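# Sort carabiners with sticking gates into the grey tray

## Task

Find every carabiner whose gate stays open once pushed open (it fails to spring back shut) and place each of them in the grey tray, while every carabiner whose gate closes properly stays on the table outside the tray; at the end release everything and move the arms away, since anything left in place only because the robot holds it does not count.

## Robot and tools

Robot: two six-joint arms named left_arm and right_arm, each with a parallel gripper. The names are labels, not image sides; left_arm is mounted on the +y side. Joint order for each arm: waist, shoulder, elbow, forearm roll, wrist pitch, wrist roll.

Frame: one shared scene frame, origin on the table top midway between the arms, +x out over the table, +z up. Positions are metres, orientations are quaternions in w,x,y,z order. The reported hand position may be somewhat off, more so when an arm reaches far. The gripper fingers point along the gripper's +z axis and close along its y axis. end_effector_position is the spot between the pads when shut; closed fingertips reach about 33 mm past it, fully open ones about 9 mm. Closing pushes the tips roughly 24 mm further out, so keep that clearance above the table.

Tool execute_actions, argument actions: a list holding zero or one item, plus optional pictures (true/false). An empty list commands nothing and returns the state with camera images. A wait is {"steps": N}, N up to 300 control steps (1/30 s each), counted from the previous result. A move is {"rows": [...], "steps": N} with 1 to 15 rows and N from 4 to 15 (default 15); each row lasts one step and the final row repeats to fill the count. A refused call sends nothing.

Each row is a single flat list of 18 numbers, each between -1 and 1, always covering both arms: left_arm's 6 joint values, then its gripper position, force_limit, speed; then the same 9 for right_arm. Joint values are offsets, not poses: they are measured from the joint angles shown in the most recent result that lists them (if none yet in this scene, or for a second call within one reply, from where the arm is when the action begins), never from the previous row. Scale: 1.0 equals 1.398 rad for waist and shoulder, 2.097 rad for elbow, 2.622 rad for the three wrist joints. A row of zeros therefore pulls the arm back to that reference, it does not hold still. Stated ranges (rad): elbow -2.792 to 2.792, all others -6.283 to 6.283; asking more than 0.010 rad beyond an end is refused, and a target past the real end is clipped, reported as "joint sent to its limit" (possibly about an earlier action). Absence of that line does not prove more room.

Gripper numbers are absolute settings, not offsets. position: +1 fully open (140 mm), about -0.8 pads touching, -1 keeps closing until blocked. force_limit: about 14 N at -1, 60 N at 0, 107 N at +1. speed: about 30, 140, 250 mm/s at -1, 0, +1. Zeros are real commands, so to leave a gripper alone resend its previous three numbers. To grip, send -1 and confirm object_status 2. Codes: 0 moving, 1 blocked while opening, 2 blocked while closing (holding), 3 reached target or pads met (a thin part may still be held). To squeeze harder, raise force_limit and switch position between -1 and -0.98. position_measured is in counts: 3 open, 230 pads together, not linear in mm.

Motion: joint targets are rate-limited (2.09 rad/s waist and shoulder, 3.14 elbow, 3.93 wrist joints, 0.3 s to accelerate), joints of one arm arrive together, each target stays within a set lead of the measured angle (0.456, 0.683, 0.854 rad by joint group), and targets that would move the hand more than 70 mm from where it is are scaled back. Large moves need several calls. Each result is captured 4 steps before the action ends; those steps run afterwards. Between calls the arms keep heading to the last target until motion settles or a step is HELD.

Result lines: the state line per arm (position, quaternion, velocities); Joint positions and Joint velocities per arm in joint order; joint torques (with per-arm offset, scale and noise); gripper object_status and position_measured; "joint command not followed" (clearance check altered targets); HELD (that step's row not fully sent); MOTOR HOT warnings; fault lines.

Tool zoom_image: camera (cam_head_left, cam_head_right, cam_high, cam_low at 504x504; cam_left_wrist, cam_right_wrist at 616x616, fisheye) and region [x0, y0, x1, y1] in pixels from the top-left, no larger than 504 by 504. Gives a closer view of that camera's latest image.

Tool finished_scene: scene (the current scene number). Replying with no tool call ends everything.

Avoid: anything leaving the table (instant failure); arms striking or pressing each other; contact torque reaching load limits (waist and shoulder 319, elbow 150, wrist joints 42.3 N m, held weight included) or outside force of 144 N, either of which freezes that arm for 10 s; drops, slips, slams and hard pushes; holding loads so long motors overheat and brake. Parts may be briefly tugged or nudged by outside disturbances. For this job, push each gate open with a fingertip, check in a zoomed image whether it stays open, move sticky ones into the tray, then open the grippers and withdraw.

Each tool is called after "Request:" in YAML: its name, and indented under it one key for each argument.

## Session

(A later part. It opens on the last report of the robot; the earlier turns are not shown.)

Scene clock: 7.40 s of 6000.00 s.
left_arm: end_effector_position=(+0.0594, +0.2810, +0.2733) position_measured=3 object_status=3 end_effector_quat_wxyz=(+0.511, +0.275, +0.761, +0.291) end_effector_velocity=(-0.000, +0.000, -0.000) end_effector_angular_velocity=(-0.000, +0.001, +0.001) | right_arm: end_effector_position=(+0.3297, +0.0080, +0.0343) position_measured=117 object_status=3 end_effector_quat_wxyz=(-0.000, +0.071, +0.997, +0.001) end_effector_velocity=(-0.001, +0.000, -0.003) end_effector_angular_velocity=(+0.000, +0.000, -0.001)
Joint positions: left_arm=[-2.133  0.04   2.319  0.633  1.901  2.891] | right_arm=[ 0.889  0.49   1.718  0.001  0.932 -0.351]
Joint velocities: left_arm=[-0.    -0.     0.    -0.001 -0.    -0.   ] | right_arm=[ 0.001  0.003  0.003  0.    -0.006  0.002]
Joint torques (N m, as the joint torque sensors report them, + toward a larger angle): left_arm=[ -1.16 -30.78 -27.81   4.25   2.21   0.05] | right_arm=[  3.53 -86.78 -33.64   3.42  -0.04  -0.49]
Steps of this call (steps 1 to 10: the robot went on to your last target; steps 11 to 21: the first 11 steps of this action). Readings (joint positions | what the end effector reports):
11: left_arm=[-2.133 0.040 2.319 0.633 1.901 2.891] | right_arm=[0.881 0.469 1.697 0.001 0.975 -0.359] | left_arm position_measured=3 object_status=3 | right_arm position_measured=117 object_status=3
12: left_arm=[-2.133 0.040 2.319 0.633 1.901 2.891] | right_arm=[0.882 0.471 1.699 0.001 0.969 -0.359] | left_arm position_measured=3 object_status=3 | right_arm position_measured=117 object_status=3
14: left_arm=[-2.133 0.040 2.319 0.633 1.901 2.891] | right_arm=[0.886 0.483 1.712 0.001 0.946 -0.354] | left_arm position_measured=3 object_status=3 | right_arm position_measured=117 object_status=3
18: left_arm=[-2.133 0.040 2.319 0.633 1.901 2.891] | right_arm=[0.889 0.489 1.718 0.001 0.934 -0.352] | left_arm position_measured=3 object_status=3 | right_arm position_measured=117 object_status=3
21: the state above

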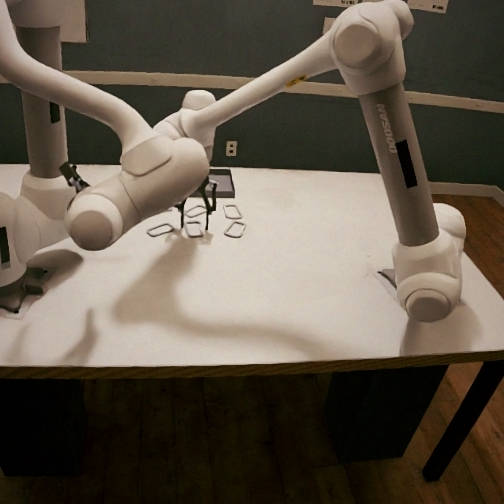

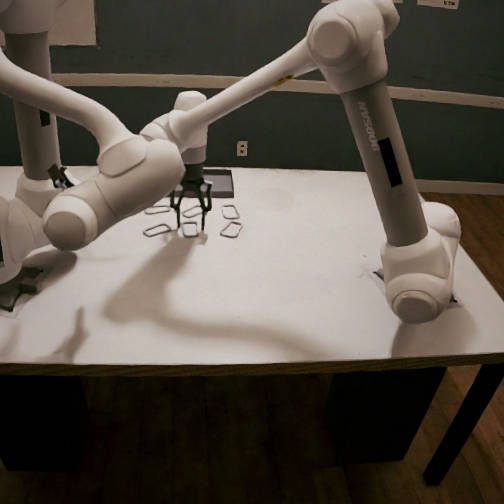

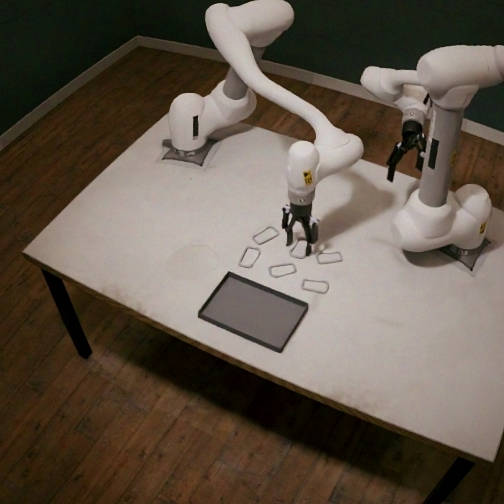

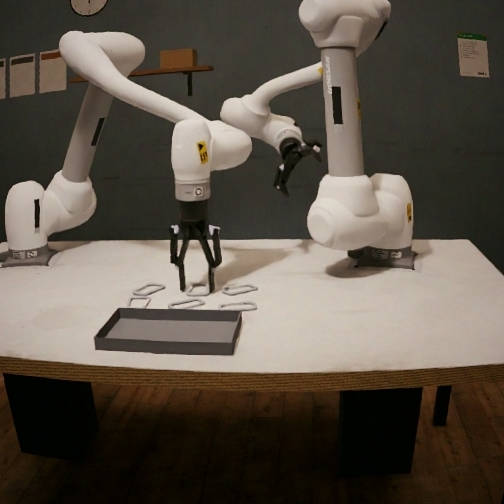

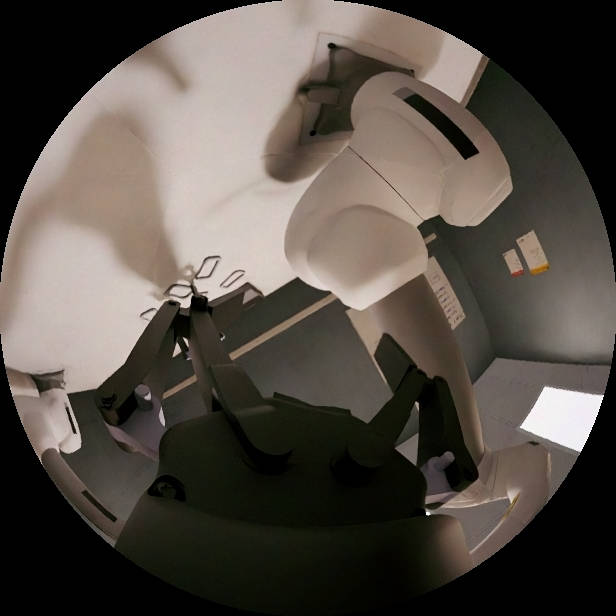

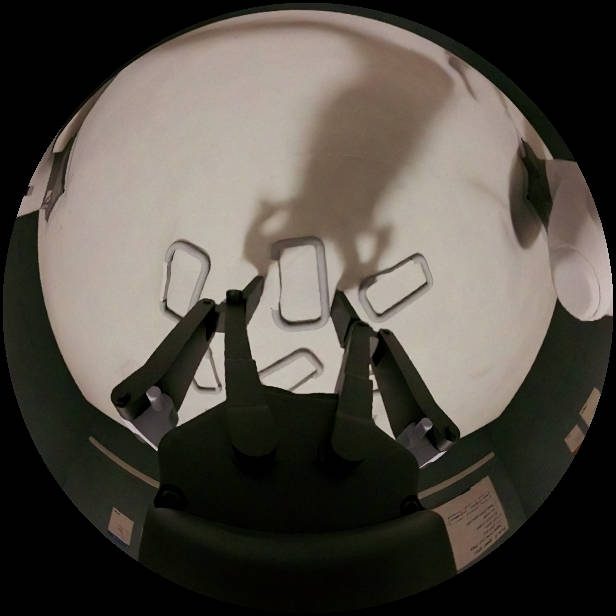

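Request:
execute_actions:
  actions:
    - {"rows":[[0,0,0,0,0,0,1,0,0,0,0,0,0,0,0,-1,-0.7,-0.5]],"steps":15}

Request:
execute_actions:
  actions:
    - {"steps":10}
  pictures: true

Request:
zoom_image:
  camera: "cam_right_wrist"
  region: [200, 180, 420, 400]

Scene clock: 7.93 s of 6000.00 s.
left_arm: end_effector_position=(+0.0594, +0.2810, +0.2733) position_measured=3 object_status=3 end_effector_quat_wxyz=(+0.511, +0.275, +0.761, +0.291) end_effector_velocity=(+0.000, +0.000, +0.000) end_effector_angular_velocity=(+0.001, +0.002, +0.001) | right_arm: end_effector_position=(+0.3297, +0.0081, +0.0343) position_measured=158 object_status=0 end_effector_quat_wxyz=(-0.000, +0.071, +0.997, +0.001) end_effector_velocity=(-0.000, +0.000, +0.002) end_effector_angular_velocity=(+0.001, -0.000, -0.001)
Joint positions: left_arm=[-2.133  0.04   2.319  0.633  1.901  2.891] | right_arm=[ 0.889  0.49   1.718  0.001  0.932 -0.351]
Joint velocities: left_arm=[ 0.001 -0.001 -0.    -0.001  0.     0.002] | right_arm=[ 0.    -0.003 -0.     0.001  0.001  0.001]
Joint torques (N m, as the joint torque sensors report them, + toward a larger angle): left_arm=[ -0.35 -31.42 -27.71   4.38   2.22   0.05] | right_arm=[  3.14 -62.56 -16.06   3.09   1.99  -0.34]
Steps of this call (steps 1 to 4: the last 4 steps of your previous action; step 5: the robot went on to your last target; steps 6 to 16: the first 11 steps of this action). Readings (joint positions | what the end effector reports):
6: left_arm=[-2.133 0.040 2.319 0.633 1.901 2.891] | right_arm=[0.889 0.490 1.719 0.001 0.932 -0.351] | left_arm position_measured=3 object_status=3 | right_arm position_measured=117 object_status=0
7: left_arm=[-2.133 0.040 2.319 0.633 1.901 2.891] | right_arm=[0.889 0.490 1.719 0.001 0.932 -0.351] | left_arm position_measured=3 object_status=3 | right_arm position_measured=118 object_status=0
9: left_arm=[-2.133 0.040 2.319 0.633 1.901 2.891] | right_arm=[0.889 0.490 1.719 0.001 0.932 -0.351] | left_arm position_measured=3 object_status=3 | right_arm position_measured=127 object_status=0
13: left_arm=[-2.133 0.040 2.319 0.633 1.901 2.891] | right_arm=[0.889 0.490 1.718 0.001 0.932 -0.351] | left_arm position_measured=3 object_status=3 | right_arm position_measured=146 object_status=0
16: the state above

Scene clock: 8.27 s of 6000.00 s.
left_arm: end_effector_position=(+0.0594, +0.2810, +0.2733) position_measured=3 object_status=3 end_effector_quat_wxyz=(+0.511, +0.275, +0.761, +0.291) end_effector_velocity=(-0.000, -0.000, -0.000) end_effector_angular_velocity=(+0.001, -0.001, -0.002) | right_arm: end_effector_position=(+0.3297, +0.0080, +0.0344) position_measured=158 object_status=2 end_effector_quat_wxyz=(-0.000, +0.071, +0.997, +0.001) end_effector_velocity=(+0.000, -0.000, -0.000) end_effector_angular_velocity=(-0.000, +0.000, -0.001)
Joint positions: left_arm=[-2.133  0.04   2.319  0.633  1.901  2.891] | right_arm=[ 0.889  0.49   1.718  0.001  0.932 -0.351]
Joint velocities: left_arm=[-0.001  0.001  0.     0.     0.     0.001] | right_arm=[-0.     0.001 -0.    -0.    -0.     0.001]
Joint torques (N m, as the joint torque sensors report them, + toward a larger angle): left_arm=[  0.04 -31.17 -27.8    4.31   2.3    0.09] | right_arm=[  4.25 -63.51 -15.37   3.6    2.96  -0.37]
Kept back: nothing.
Steps of this call (steps 1 to 4: the last 4 steps of your previous action; steps 5 to 10: the robot went on to your last target). Readings (joint positions | what the end effector reports):
1: left_arm=[-2.133 0.040 2.319 0.633 1.901 2.891] | right_arm=[0.889 0.490 1.718 0.001 0.932 -0.351] | left_arm position_measured=3 object_status=3 | right_arm position_measured=158 object_status=0
2: left_arm=[-2.133 0.040 2.319 0.633 1.901 2.891] | right_arm=[0.889 0.490 1.718 0.001 0.932 -0.351] | left_arm position_measured=3 object_status=3 | right_arm position_measured=158 object_status=0
4: left_arm=[-2.133 0.040 2.319 0.633 1.901 2.891] | right_arm=[0.889 0.490 1.718 0.001 0.932 -0.351] | left_arm position_measured=3 object_status=3 | right_arm position_measured=158 object_status=0
8: left_arm=[-2.133 0.040 2.319 0.633 1.901 2.891] | right_arm=[0.889 0.490 1.718 0.001 0.932 -0.351] | left_arm position_measured=3 object_status=3 | right_arm position_measured=158 object_status=2
10: the state above

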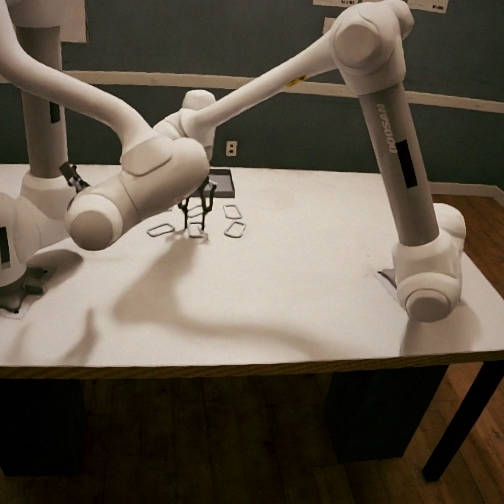

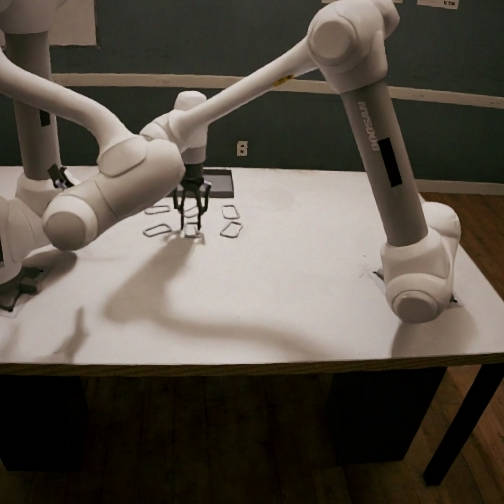

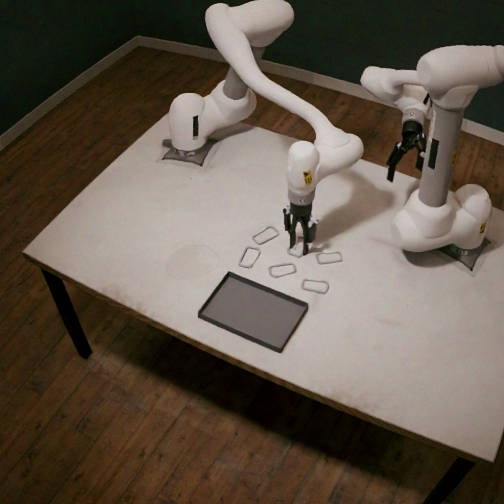

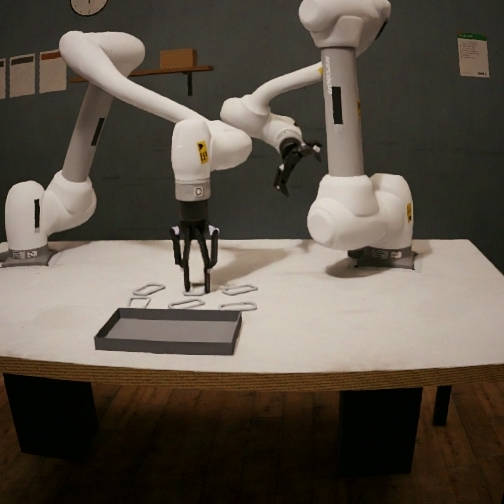

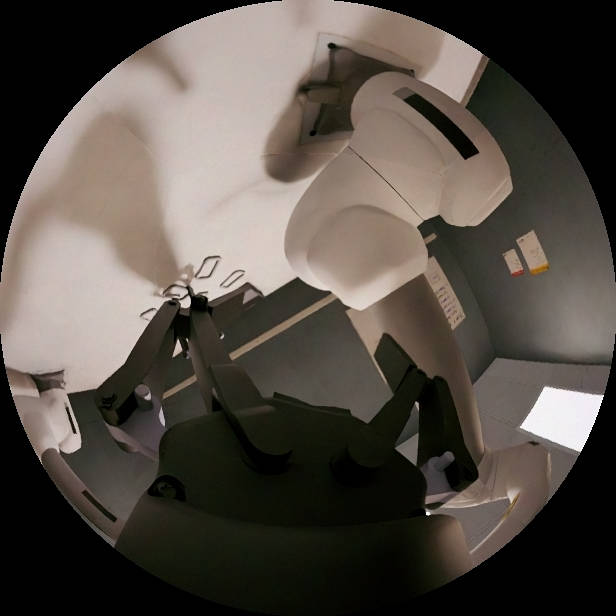

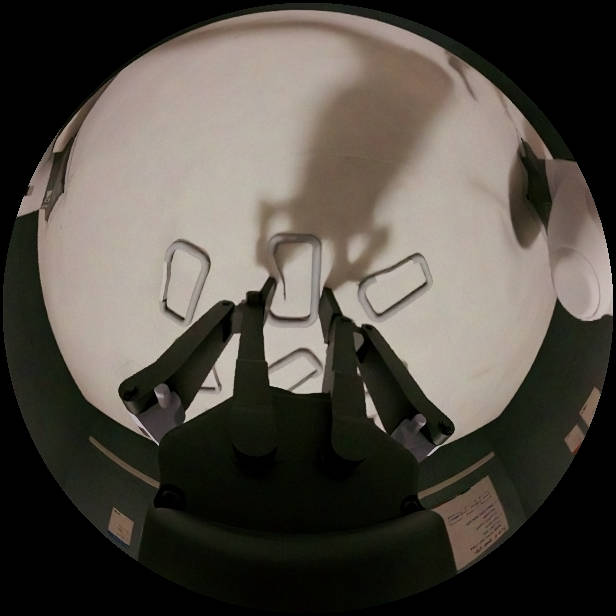

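Region (200, 180, 420, 400) of cam_right_wrist's 616x616 image, scaled by 2.291, with more detail than that image has.

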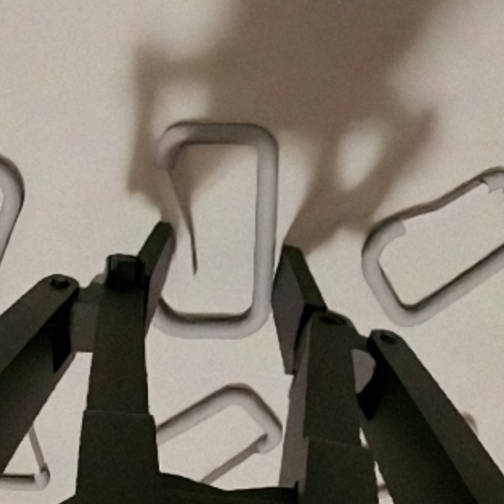

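Request:
execute_actions:
  actions:
    - {"rows":[[0,0,0,0,0,0,1,0,0,0,0,0,0,0,0,0.1,-0.7,0.5],[0,0,0,0,0,0,1,0,0,0,0,0,0,0,0,0.1,-0.7,0.5],[0,0,0,0,0,0,1,0,0,0,0,0,0,0,0,0.1,-0.7,0.5],[0,0,0,0,0,0,1,0,0,0,0,0,0,0,0,0.1,-0.7,0.5],[0,0,0,0,0,0,1,0,0,0,0,0,0,0,0,0.1,-0.7,0.5],[0,0,0,0,0,0,1,0,0,0,0,0,0,0,0,0.1,-0.7,0.5],[0,0,0,0,0,0,1,0,0,0,0,0,0,0,0,0.1,-0.7,0.5],[0,0,0,0,0,0,1,0,0,0.0112,-0.0064,0.0028,0,0.0012,0.006,0.1,-0.7,0.5]],"steps":15}

Request:
execute_actions:
  actions:
    - {"rows":[[0,0,0,0,0,0,1,0,0,0.0112,-0.0064,0.0028,0,0.0012,0.006,-1,-0.7,-0.3]],"steps":15}

Request:
execute_actions:
  actions:
    - {"steps":12}
  pictures: true

Request:
zoom_image:
  camera: "cam_right_wrist"
  region: [200, 180, 420, 400]

Scene clock: 9.17 s of 6000.00 s.
left_arm: end_effector_position=(+0.0594, +0.2810, +0.2733) position_measured=3 object_status=3 end_effector_quat_wxyz=(+0.511, +0.275, +0.761, +0.291) end_effector_velocity=(-0.001, -0.000, -0.000) end_effector_angular_velocity=(+0.001, -0.001, -0.002) | right_arm: end_effector_position=(+0.3213, +0.0091, +0.0371) position_measured=117 object_status=0 end_effector_quat_wxyz=(-0.000, +0.071, +0.997, +0.001) end_effector_velocity=(-0.065, +0.007, +0.020) end_effector_angular_velocity=(-0.002, +0.000, +0.002)
Joint positions: left_arm=[-2.133  0.04   2.319  0.633  1.901  2.891] | right_arm=[ 0.9    0.484  1.722  0.001  0.935 -0.341]
Joint velocities: left_arm=[-0.002  0.001 -0.    -0.001  0.     0.   ] | right_arm=[ 0.083 -0.046  0.032 -0.001  0.016  0.081]
Joint torques (N m, as the joint torque sensors report them, + toward a larger angle): left_arm=[ -0.49 -31.23 -27.92   4.34   2.24   0.03] | right_arm=[ -3.56 -74.27 -30.34   3.39  -0.38  -0.47]
Steps of this call (steps 1 to 15: the robot went on to your last target; step 16: nothing new was sent; steps 17 to 27: the first 11 steps of this action). Readings (joint positions | what the end effector reports):
17: left_arm=[-2.133 0.040 2.319 0.633 1.901 2.891] | right_arm=[0.889 0.490 1.718 0.001 0.932 -0.351] | left_arm position_measured=3 object_status=3 | right_arm position_measured=158 object_status=0
18: left_arm=[-2.133 0.040 2.319 0.633 1.901 2.891] | right_arm=[0.889 0.490 1.719 0.001 0.932 -0.351] | left_arm position_measured=3 object_status=3 | right_arm position_measured=158 object_status=0
20: left_arm=[-2.133 0.040 2.319 0.633 1.901 2.891] | right_arm=[0.889 0.490 1.719 0.001 0.932 -0.351] | left_arm position_measured=3 object_status=3 | right_arm position_measured=136 object_status=0
24: left_arm=[-2.133 0.040 2.319 0.633 1.901 2.891] | right_arm=[0.889 0.490 1.718 0.001 0.932 -0.351] | left_arm position_measured=3 object_status=3 | right_arm position_measured=117 object_status=0
27: the state above

Scene clock: 9.67 s of 6000.00 s.
left_arm: end_effector_position=(+0.0594, +0.2810, +0.2733) position_measured=3 object_status=3 end_effector_quat_wxyz=(+0.511, +0.275, +0.761, +0.291) end_effector_velocity=(-0.000, -0.000, -0.000) end_effector_angular_velocity=(+0.001, -0.000, -0.001) | right_arm: end_effector_position=(+0.3058, +0.0106, +0.0420) position_measured=171 object_status=0 end_effector_quat_wxyz=(-0.000, +0.071, +0.997, +0.000) end_effector_velocity=(-0.002, -0.000, -0.002) end_effector_angular_velocity=(-0.003, +0.001, +0.000)
Joint positions: left_arm=[-2.133  0.04   2.319  0.633  1.901  2.891] | right_arm=[ 0.919  0.473  1.73   0.001  0.938 -0.321]
Joint velocities: left_arm=[-0.     0.    -0.     0.    -0.     0.001] | right_arm=[ 0.002  0.002  0.001 -0.     0.     0.002]
Joint torques (N m, as the joint torque sensors report them, + toward a larger angle): left_arm=[ -0.39 -31.48 -27.78   4.33   2.21   0.02] | right_arm=[  3.37 -81.49 -32.13   3.65  -0.21  -0.14]
Steps of this call (steps 1 to 4: the last 4 steps of your previous action; steps 5 to 15: the first 11 steps of this action, its rows measured from where the robot was after step 4). Readings (joint positions | what the end effector reports):
4: left_arm=[-2.133 0.040 2.319 0.633 1.901 2.891] | right_arm=[0.904 0.481 1.724 0.001 0.935 -0.336] | left_arm position_measured=3 object_status=3 | right_arm position_measured=117 object_status=3
5: left_arm=[-2.133 0.040 2.319 0.633 1.901 2.891] | right_arm=[0.904 0.481 1.724 0.001 0.935 -0.336] | left_arm position_measured=3 object_status=3 | right_arm position_measured=117 object_status=0
6: left_arm=[-2.133 0.040 2.319 0.633 1.901 2.891] | right_arm=[0.907 0.480 1.725 0.001 0.936 -0.333] | left_arm position_measured=3 object_status=3 | right_arm position_measured=119 object_status=0
8: left_arm=[-2.133 0.040 2.319 0.633 1.901 2.891] | right_arm=[0.915 0.475 1.728 0.001 0.938 -0.325] | left_arm position_measured=3 object_status=3 | right_arm position_measured=130 object_status=0
12: left_arm=[-2.133 0.040 2.319 0.633 1.901 2.891] | right_arm=[0.919 0.473 1.730 0.001 0.938 -0.321] | left_arm position_measured=3 object_status=3 | right_arm position_measured=153 object_status=0
15: the state above

Scene clock: 10.07 s of 6000.00 s.
left_arm: end_effector_position=(+0.0594, +0.2810, +0.2733) position_measured=3 object_status=3 end_effector_quat_wxyz=(+0.511, +0.275, +0.761, +0.291) end_effector_velocity=(-0.000, -0.000, -0.000) end_effector_angular_velocity=(-0.002, -0.002, -0.000) | right_arm: end_effector_position=(+0.3056, +0.0107, +0.0422) position_measured=231 object_status=0 end_effector_quat_wxyz=(-0.000, +0.071, +0.997, +0.001) end_effector_velocity=(+0.001, +0.000, +0.001) end_effector_angular_velocity=(+0.001, -0.001, -0.001)
Joint positions: left_arm=[-2.133  0.04   2.319  0.633  1.901  2.891] | right_arm=[ 0.92   0.472  1.73   0.001  0.939 -0.321]
Joint velocities: left_arm=[-0.     0.001  0.     0.001 -0.    -0.003] | right_arm=[-0.    -0.001 -0.    -0.    -0.001  0.001]
Joint torques (N m, as the joint torque sensors report them, + toward a larger angle): left_arm=[  0.09 -30.81 -27.69   4.35   2.21   0.06] | right_arm=[  3.98 -77.4  -28.58   3.67  -0.32  -0.36]
Kept back: nothing.
Steps of this call (steps 1 to 4: the last 4 steps of your previous action; steps 5 to 12: the robot went on to your last target). Readings (joint positions | what the end effector reports):
1: left_arm=[-2.133 0.040 2.319 0.633 1.901 2.891] | right_arm=[0.919 0.473 1.730 0.001 0.939 -0.321] | left_arm position_measured=3 object_status=3 | right_arm position_measured=176 object_status=0
2: left_arm=[-2.133 0.040 2.319 0.633 1.901 2.891] | right_arm=[0.920 0.473 1.730 0.001 0.939 -0.321] | left_arm position_measured=3 object_status=3 | right_arm position_measured=182 object_status=0
4: left_arm=[-2.133 0.040 2.319 0.633 1.901 2.891] | right_arm=[0.920 0.472 1.730 0.001 0.939 -0.321] | left_arm position_measured=3 object_status=3 | right_arm position_measured=194 object_status=0
8: left_arm=[-2.133 0.040 2.319 0.633 1.901 2.891] | right_arm=[0.920 0.472 1.730 0.001 0.939 -0.321] | left_arm position_measured=3 object_status=3 | right_arm position_measured=217 object_status=0
12: the state above

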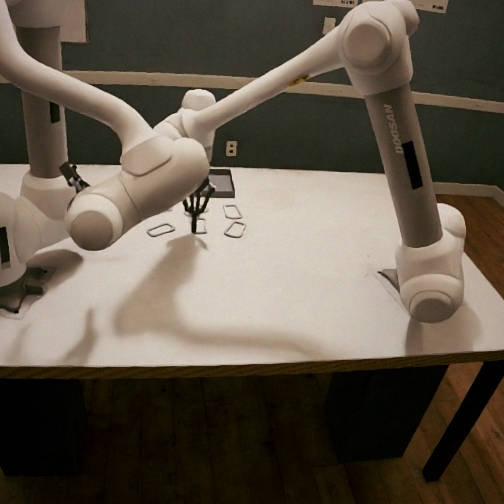

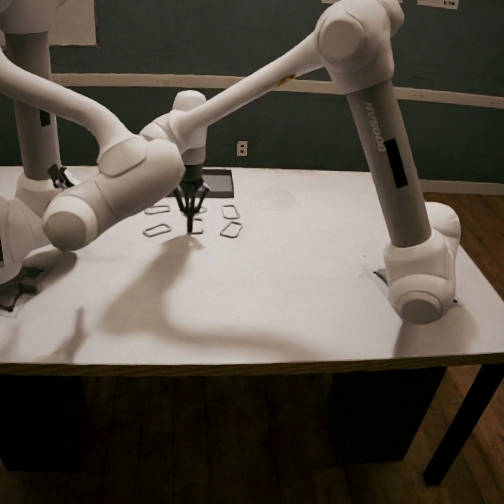

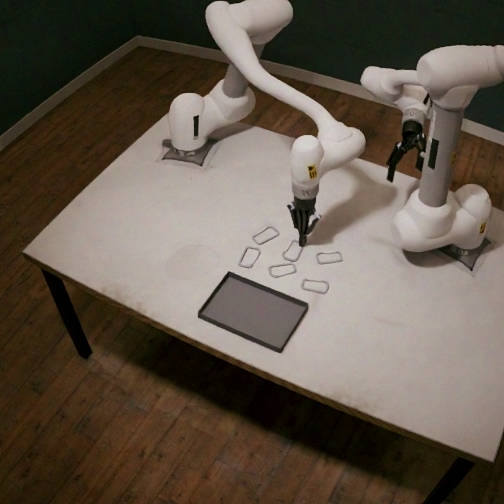

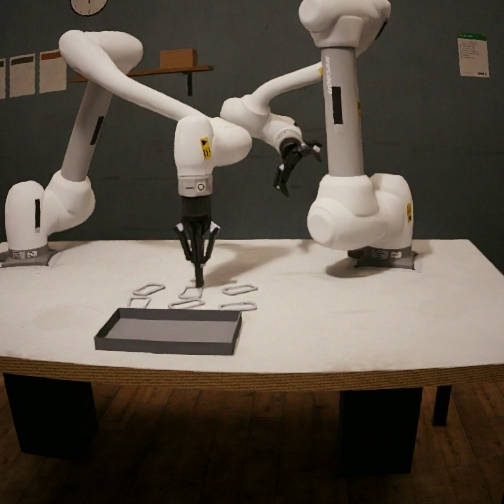

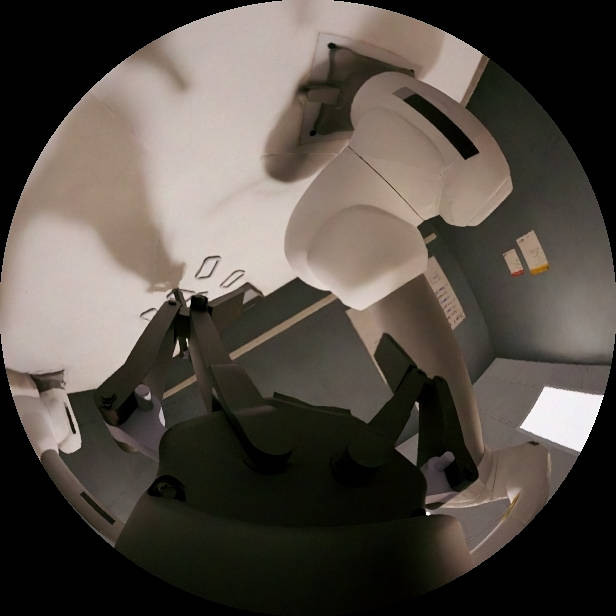

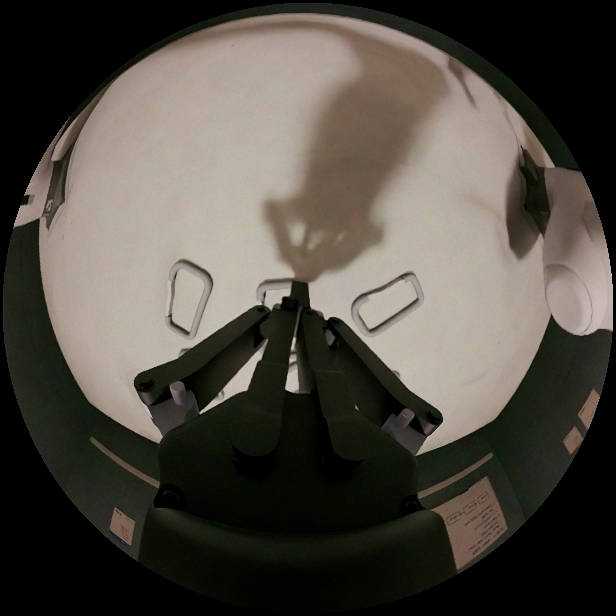

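Region (200, 180, 420, 400) of cam_right_wrist's 616x616 image, scaled by 2.291, with more detail than that image has.

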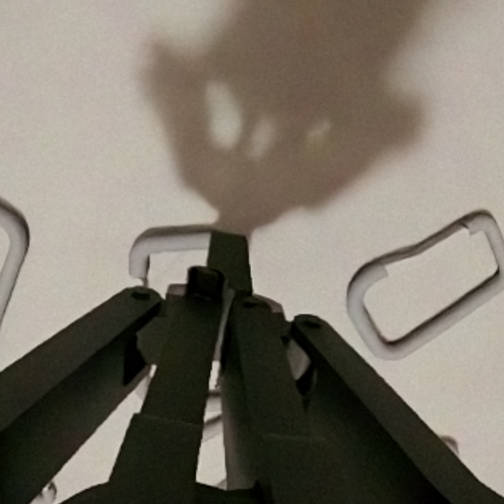

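Request:
execute_actions:
  actions:
    - {"rows":[[0,0,0,0,0,0,1,0,0,0,-0.012,-0.006,0,0.011,0,0.1,-0.7,1]],"steps":15}
  pictures: true

Request:
zoom_image:
  camera: "cam_right_wrist"
  region: [200, 180, 420, 400]

Scene clock: 10.57 s of 6000.00 s.
left_arm: end_effector_position=(+0.0594, +0.2810, +0.2733) position_measured=3 object_status=3 end_effector_quat_wxyz=(+0.511, +0.275, +0.761, +0.291) end_effector_velocity=(-0.000, -0.000, +0.000) end_effector_angular_velocity=(-0.002, -0.000, -0.001) | right_arm: end_effector_position=(+0.3058, +0.0110, +0.0600) position_measured=117 object_status=0 end_effector_quat_wxyz=(-0.000, +0.071, +0.997, +0.001) end_effector_velocity=(+0.000, +0.000, +0.003) end_effector_angular_velocity=(+0.001, -0.000, +0.001)
Joint positions: left_arm=[-2.133  0.04   2.319  0.633  1.901  2.891] | right_arm=[ 0.92   0.456  1.717  0.001  0.967 -0.321]
Joint velocities: left_arm=[-0.001 -0.    -0.     0.    -0.    -0.002] | right_arm=[ 0.    -0.003 -0.002  0.     0.004 -0.001]
Joint torques (N m, as the joint torque sensors report them, + toward a larger angle): left_arm=[ -0.95 -31.01 -27.57   4.4    2.31   0.04] | right_arm=[  1.88 -79.46 -32.77   3.62  -0.3   -0.33]
Steps of this call (steps 1 to 4: the robot went on to your last target; steps 5 to 15: the first 11 steps of this action). Readings (joint positions | what the end effector reports):
5: left_arm=[-2.133 0.040 2.319 0.633 1.901 2.891] | right_arm=[0.920 0.472 1.730 0.001 0.939 -0.321] | left_arm position_measured=3 object_status=3 | right_arm position_measured=231 object_status=0
6: left_arm=[-2.133 0.040 2.319 0.633 1.901 2.891] | right_arm=[0.920 0.470 1.728 0.001 0.944 -0.321] | left_arm position_measured=3 object_status=3 | right_arm position_measured=231 object_status=0
8: left_arm=[-2.133 0.040 2.319 0.633 1.901 2.891] | right_arm=[0.920 0.461 1.721 0.001 0.959 -0.321] | left_arm position_measured=3 object_status=3 | right_arm position_measured=208 object_status=0
12: left_arm=[-2.133 0.040 2.319 0.633 1.901 2.891] | right_arm=[0.920 0.456 1.718 0.001 0.966 -0.321] | left_arm position_measured=3 object_status=3 | right_arm position_measured=154 object_status=0
15: the state above

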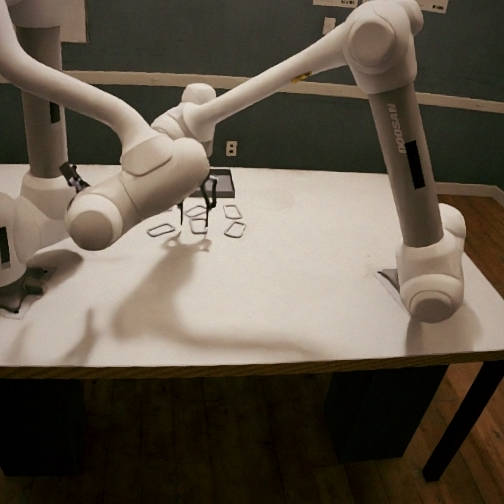

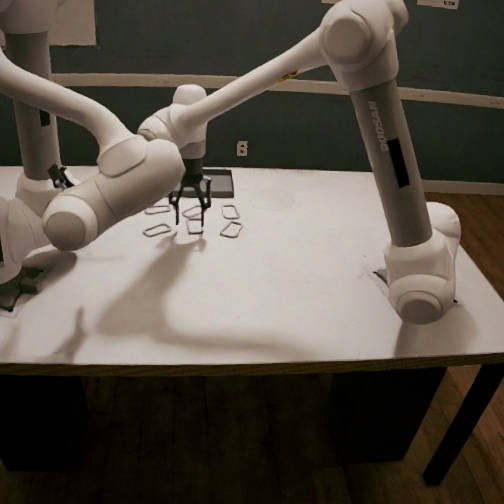

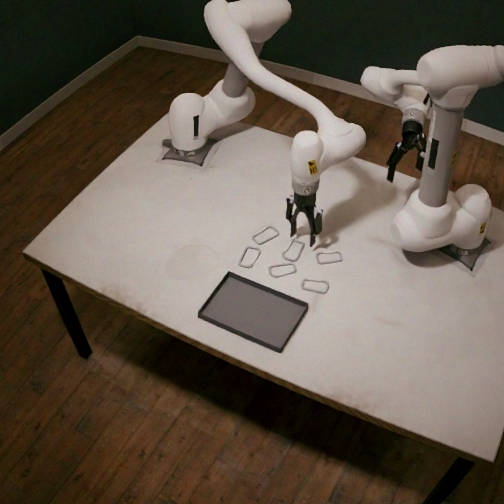

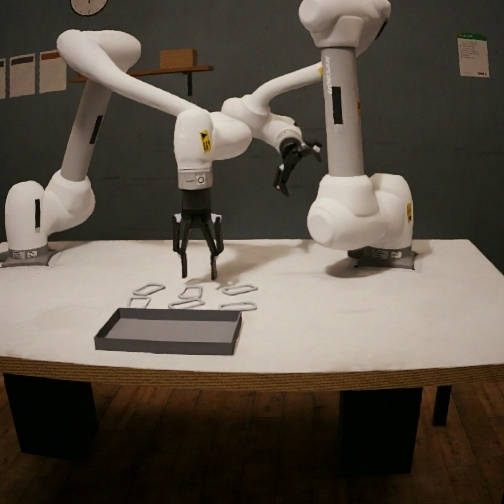

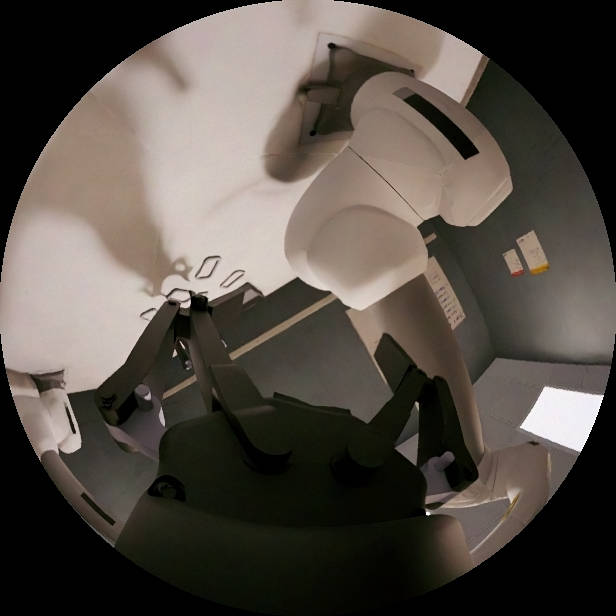

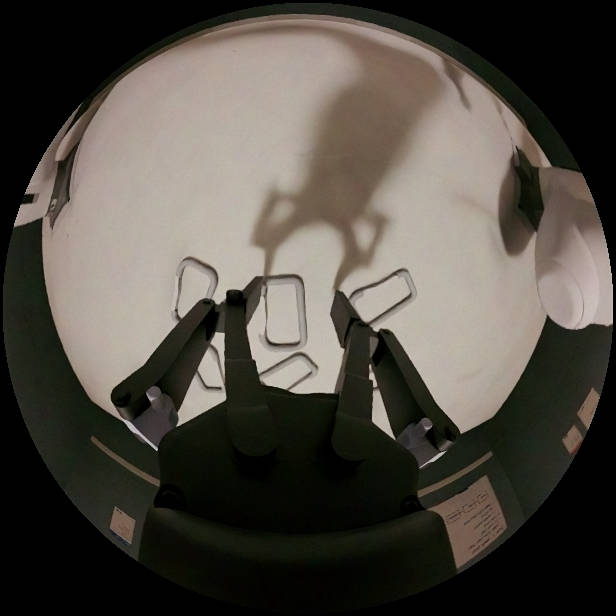

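Region (200, 180, 420, 400) of cam_right_wrist's 616x616 image, scaled by 2.291, with more detail than that image has.

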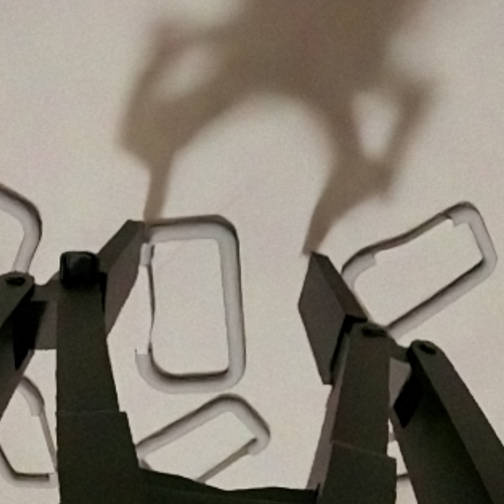

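Request:
execute_actions:
  actions:
    - {"rows":[[0,0,0,0,0,0,1,0,0,-0.033,-0.014,0.0149,0,-0.0044,-0.0175,0.1,-0.7,0],[0,0,0,0,0,0,1,0,0,-0.033,-0.014,0.0149,0,-0.0044,-0.0175,0.1,-0.7,0],[0,0,0,0,0,0,1,0,0,-0.033,-0.014,0.0149,0,-0.0044,-0.0175,0.1,-0.7,0],[0,0,0,0,0,0,1,0,0,-0.033,-0.014,0.0149,0,-0.0044,-0.0175,0.1,-0.7,0],[0,0,0,0,0,0,1,0,0,-0.033,-0.014,0.0149,0,-0.0044,-0.0175,0.1,-0.7,0],[0,0,0,0,0,0,1,0,0,-0.033,-0.014,0.0149,0,-0.0044,-0.0175,0.1,-0.7,0],[0,0,0,0,0,0,1,0,0,-0.033,0.0009,0.022,0,-0.0181,-0.0175,0.1,-0.7,0]],"steps":15}
  pictures: true

Request:
zoom_image:
  camera: "cam_right_wrist"
  region: [200, 180, 420, 400]

Scene clock: 11.30 s of 6000.00 s.
left_arm: end_effector_position=(+0.0594, +0.2810, +0.2733) position_measured=3 object_status=3 end_effector_quat_wxyz=(+0.511, +0.275, +0.761, +0.291) end_effector_velocity=(+0.000, -0.000, -0.000) end_effector_angular_velocity=(+0.002, -0.001, -0.000) | right_arm: end_effector_position=(+0.3289, -0.0161, +0.0421) position_measured=117 object_status=3 end_effector_quat_wxyz=(-0.000, +0.071, +0.997, +0.001) end_effector_velocity=(+0.005, -0.002, -0.063) end_effector_angular_velocity=(+0.003, -0.001, +0.000)
Joint positions: left_arm=[-2.133  0.04   2.319  0.633  1.901  2.891] | right_arm=[ 0.874  0.453  1.761  0.001  0.926 -0.366]
Joint velocities: left_arm=[ 0.     0.001 -0.     0.001  0.     0.001] | right_arm=[-0.007  0.061  0.042  0.001 -0.107 -0.008]
Joint torques (N m, as the joint torque sensors report them, + toward a larger angle): left_arm=[ -0.01 -31.05 -27.53   4.24   2.11  -0.03] | right_arm=[  7.46 -94.05 -37.73   4.12  -0.09  -0.32]
Steps of this call (steps 1 to 4: the last 4 steps of your previous action; steps 5 to 11: the robot went on to your last target; steps 12 to 22: the first 11 steps of this action). Readings (joint positions | what the end effector reports):
12: left_arm=[-2.133 0.040 2.319 0.633 1.901 2.891] | right_arm=[0.920 0.456 1.717 0.001 0.967 -0.321] | left_arm position_measured=3 object_status=3 | right_arm position_measured=117 object_status=3
13: left_arm=[-2.133 0.040 2.319 0.633 1.901 2.891] | right_arm=[0.917 0.454 1.719 0.001 0.967 -0.323] | left_arm position_measured=3 object_status=3 | right_arm position_measured=117 object_status=3
15: left_arm=[-2.133 0.040 2.319 0.633 1.901 2.891] | right_arm=[0.894 0.445 1.735 0.001 0.961 -0.346] | left_arm position_measured=3 object_status=3 | right_arm position_measured=117 object_status=3
19: left_arm=[-2.133 0.040 2.319 0.633 1.901 2.891] | right_arm=[0.876 0.439 1.749 0.001 0.950 -0.364] | left_arm position_measured=3 object_status=3 | right_arm position_measured=117 object_status=3
22: the state above

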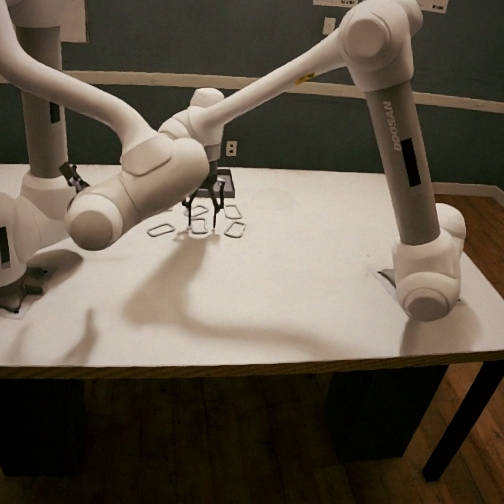

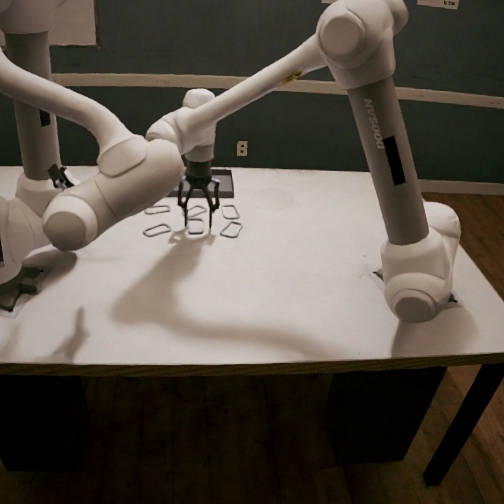

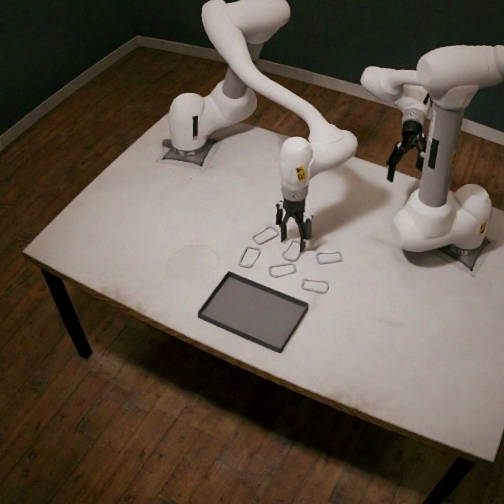

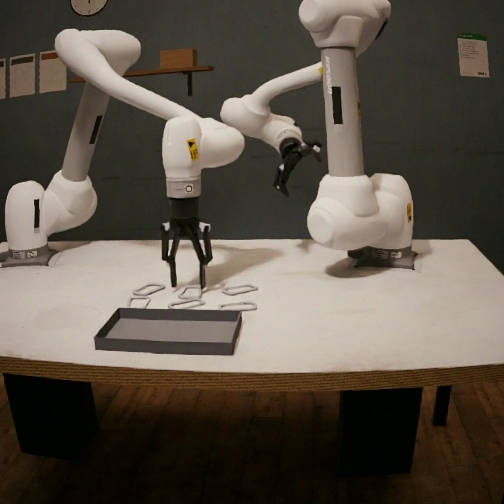

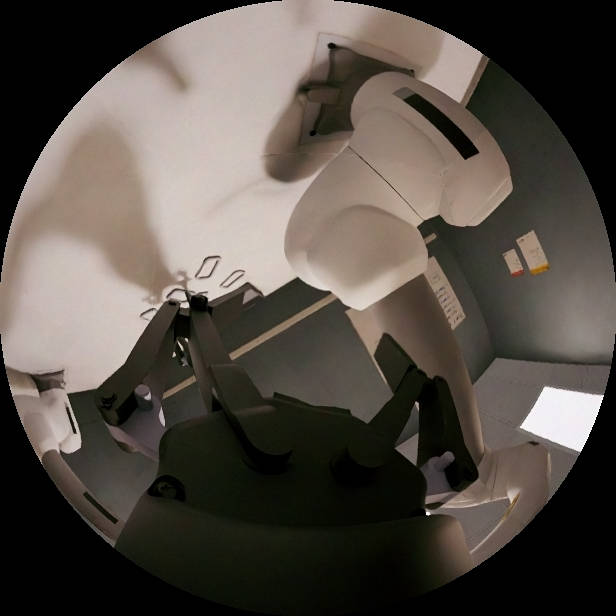

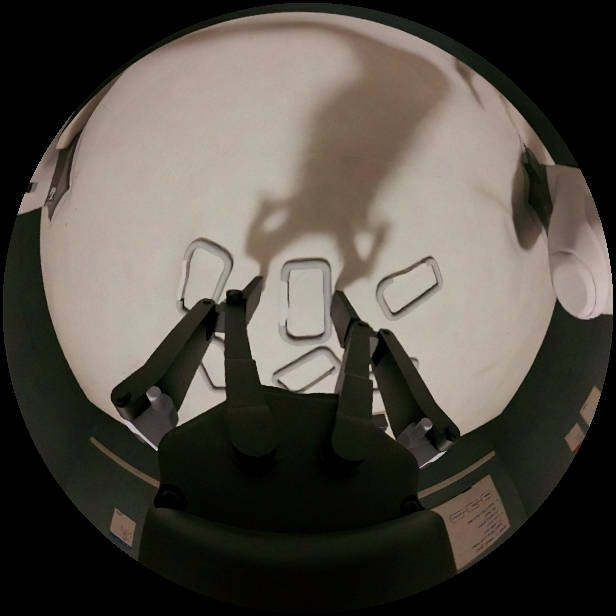

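Region (200, 180, 420, 400) of cam_right_wrist's 616x616 image, scaled by 2.291, with more detail than that image has.

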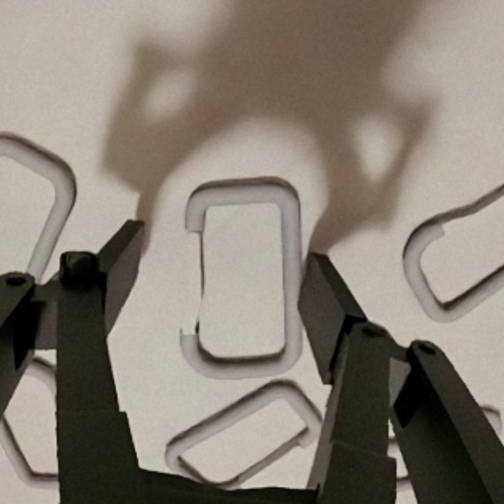

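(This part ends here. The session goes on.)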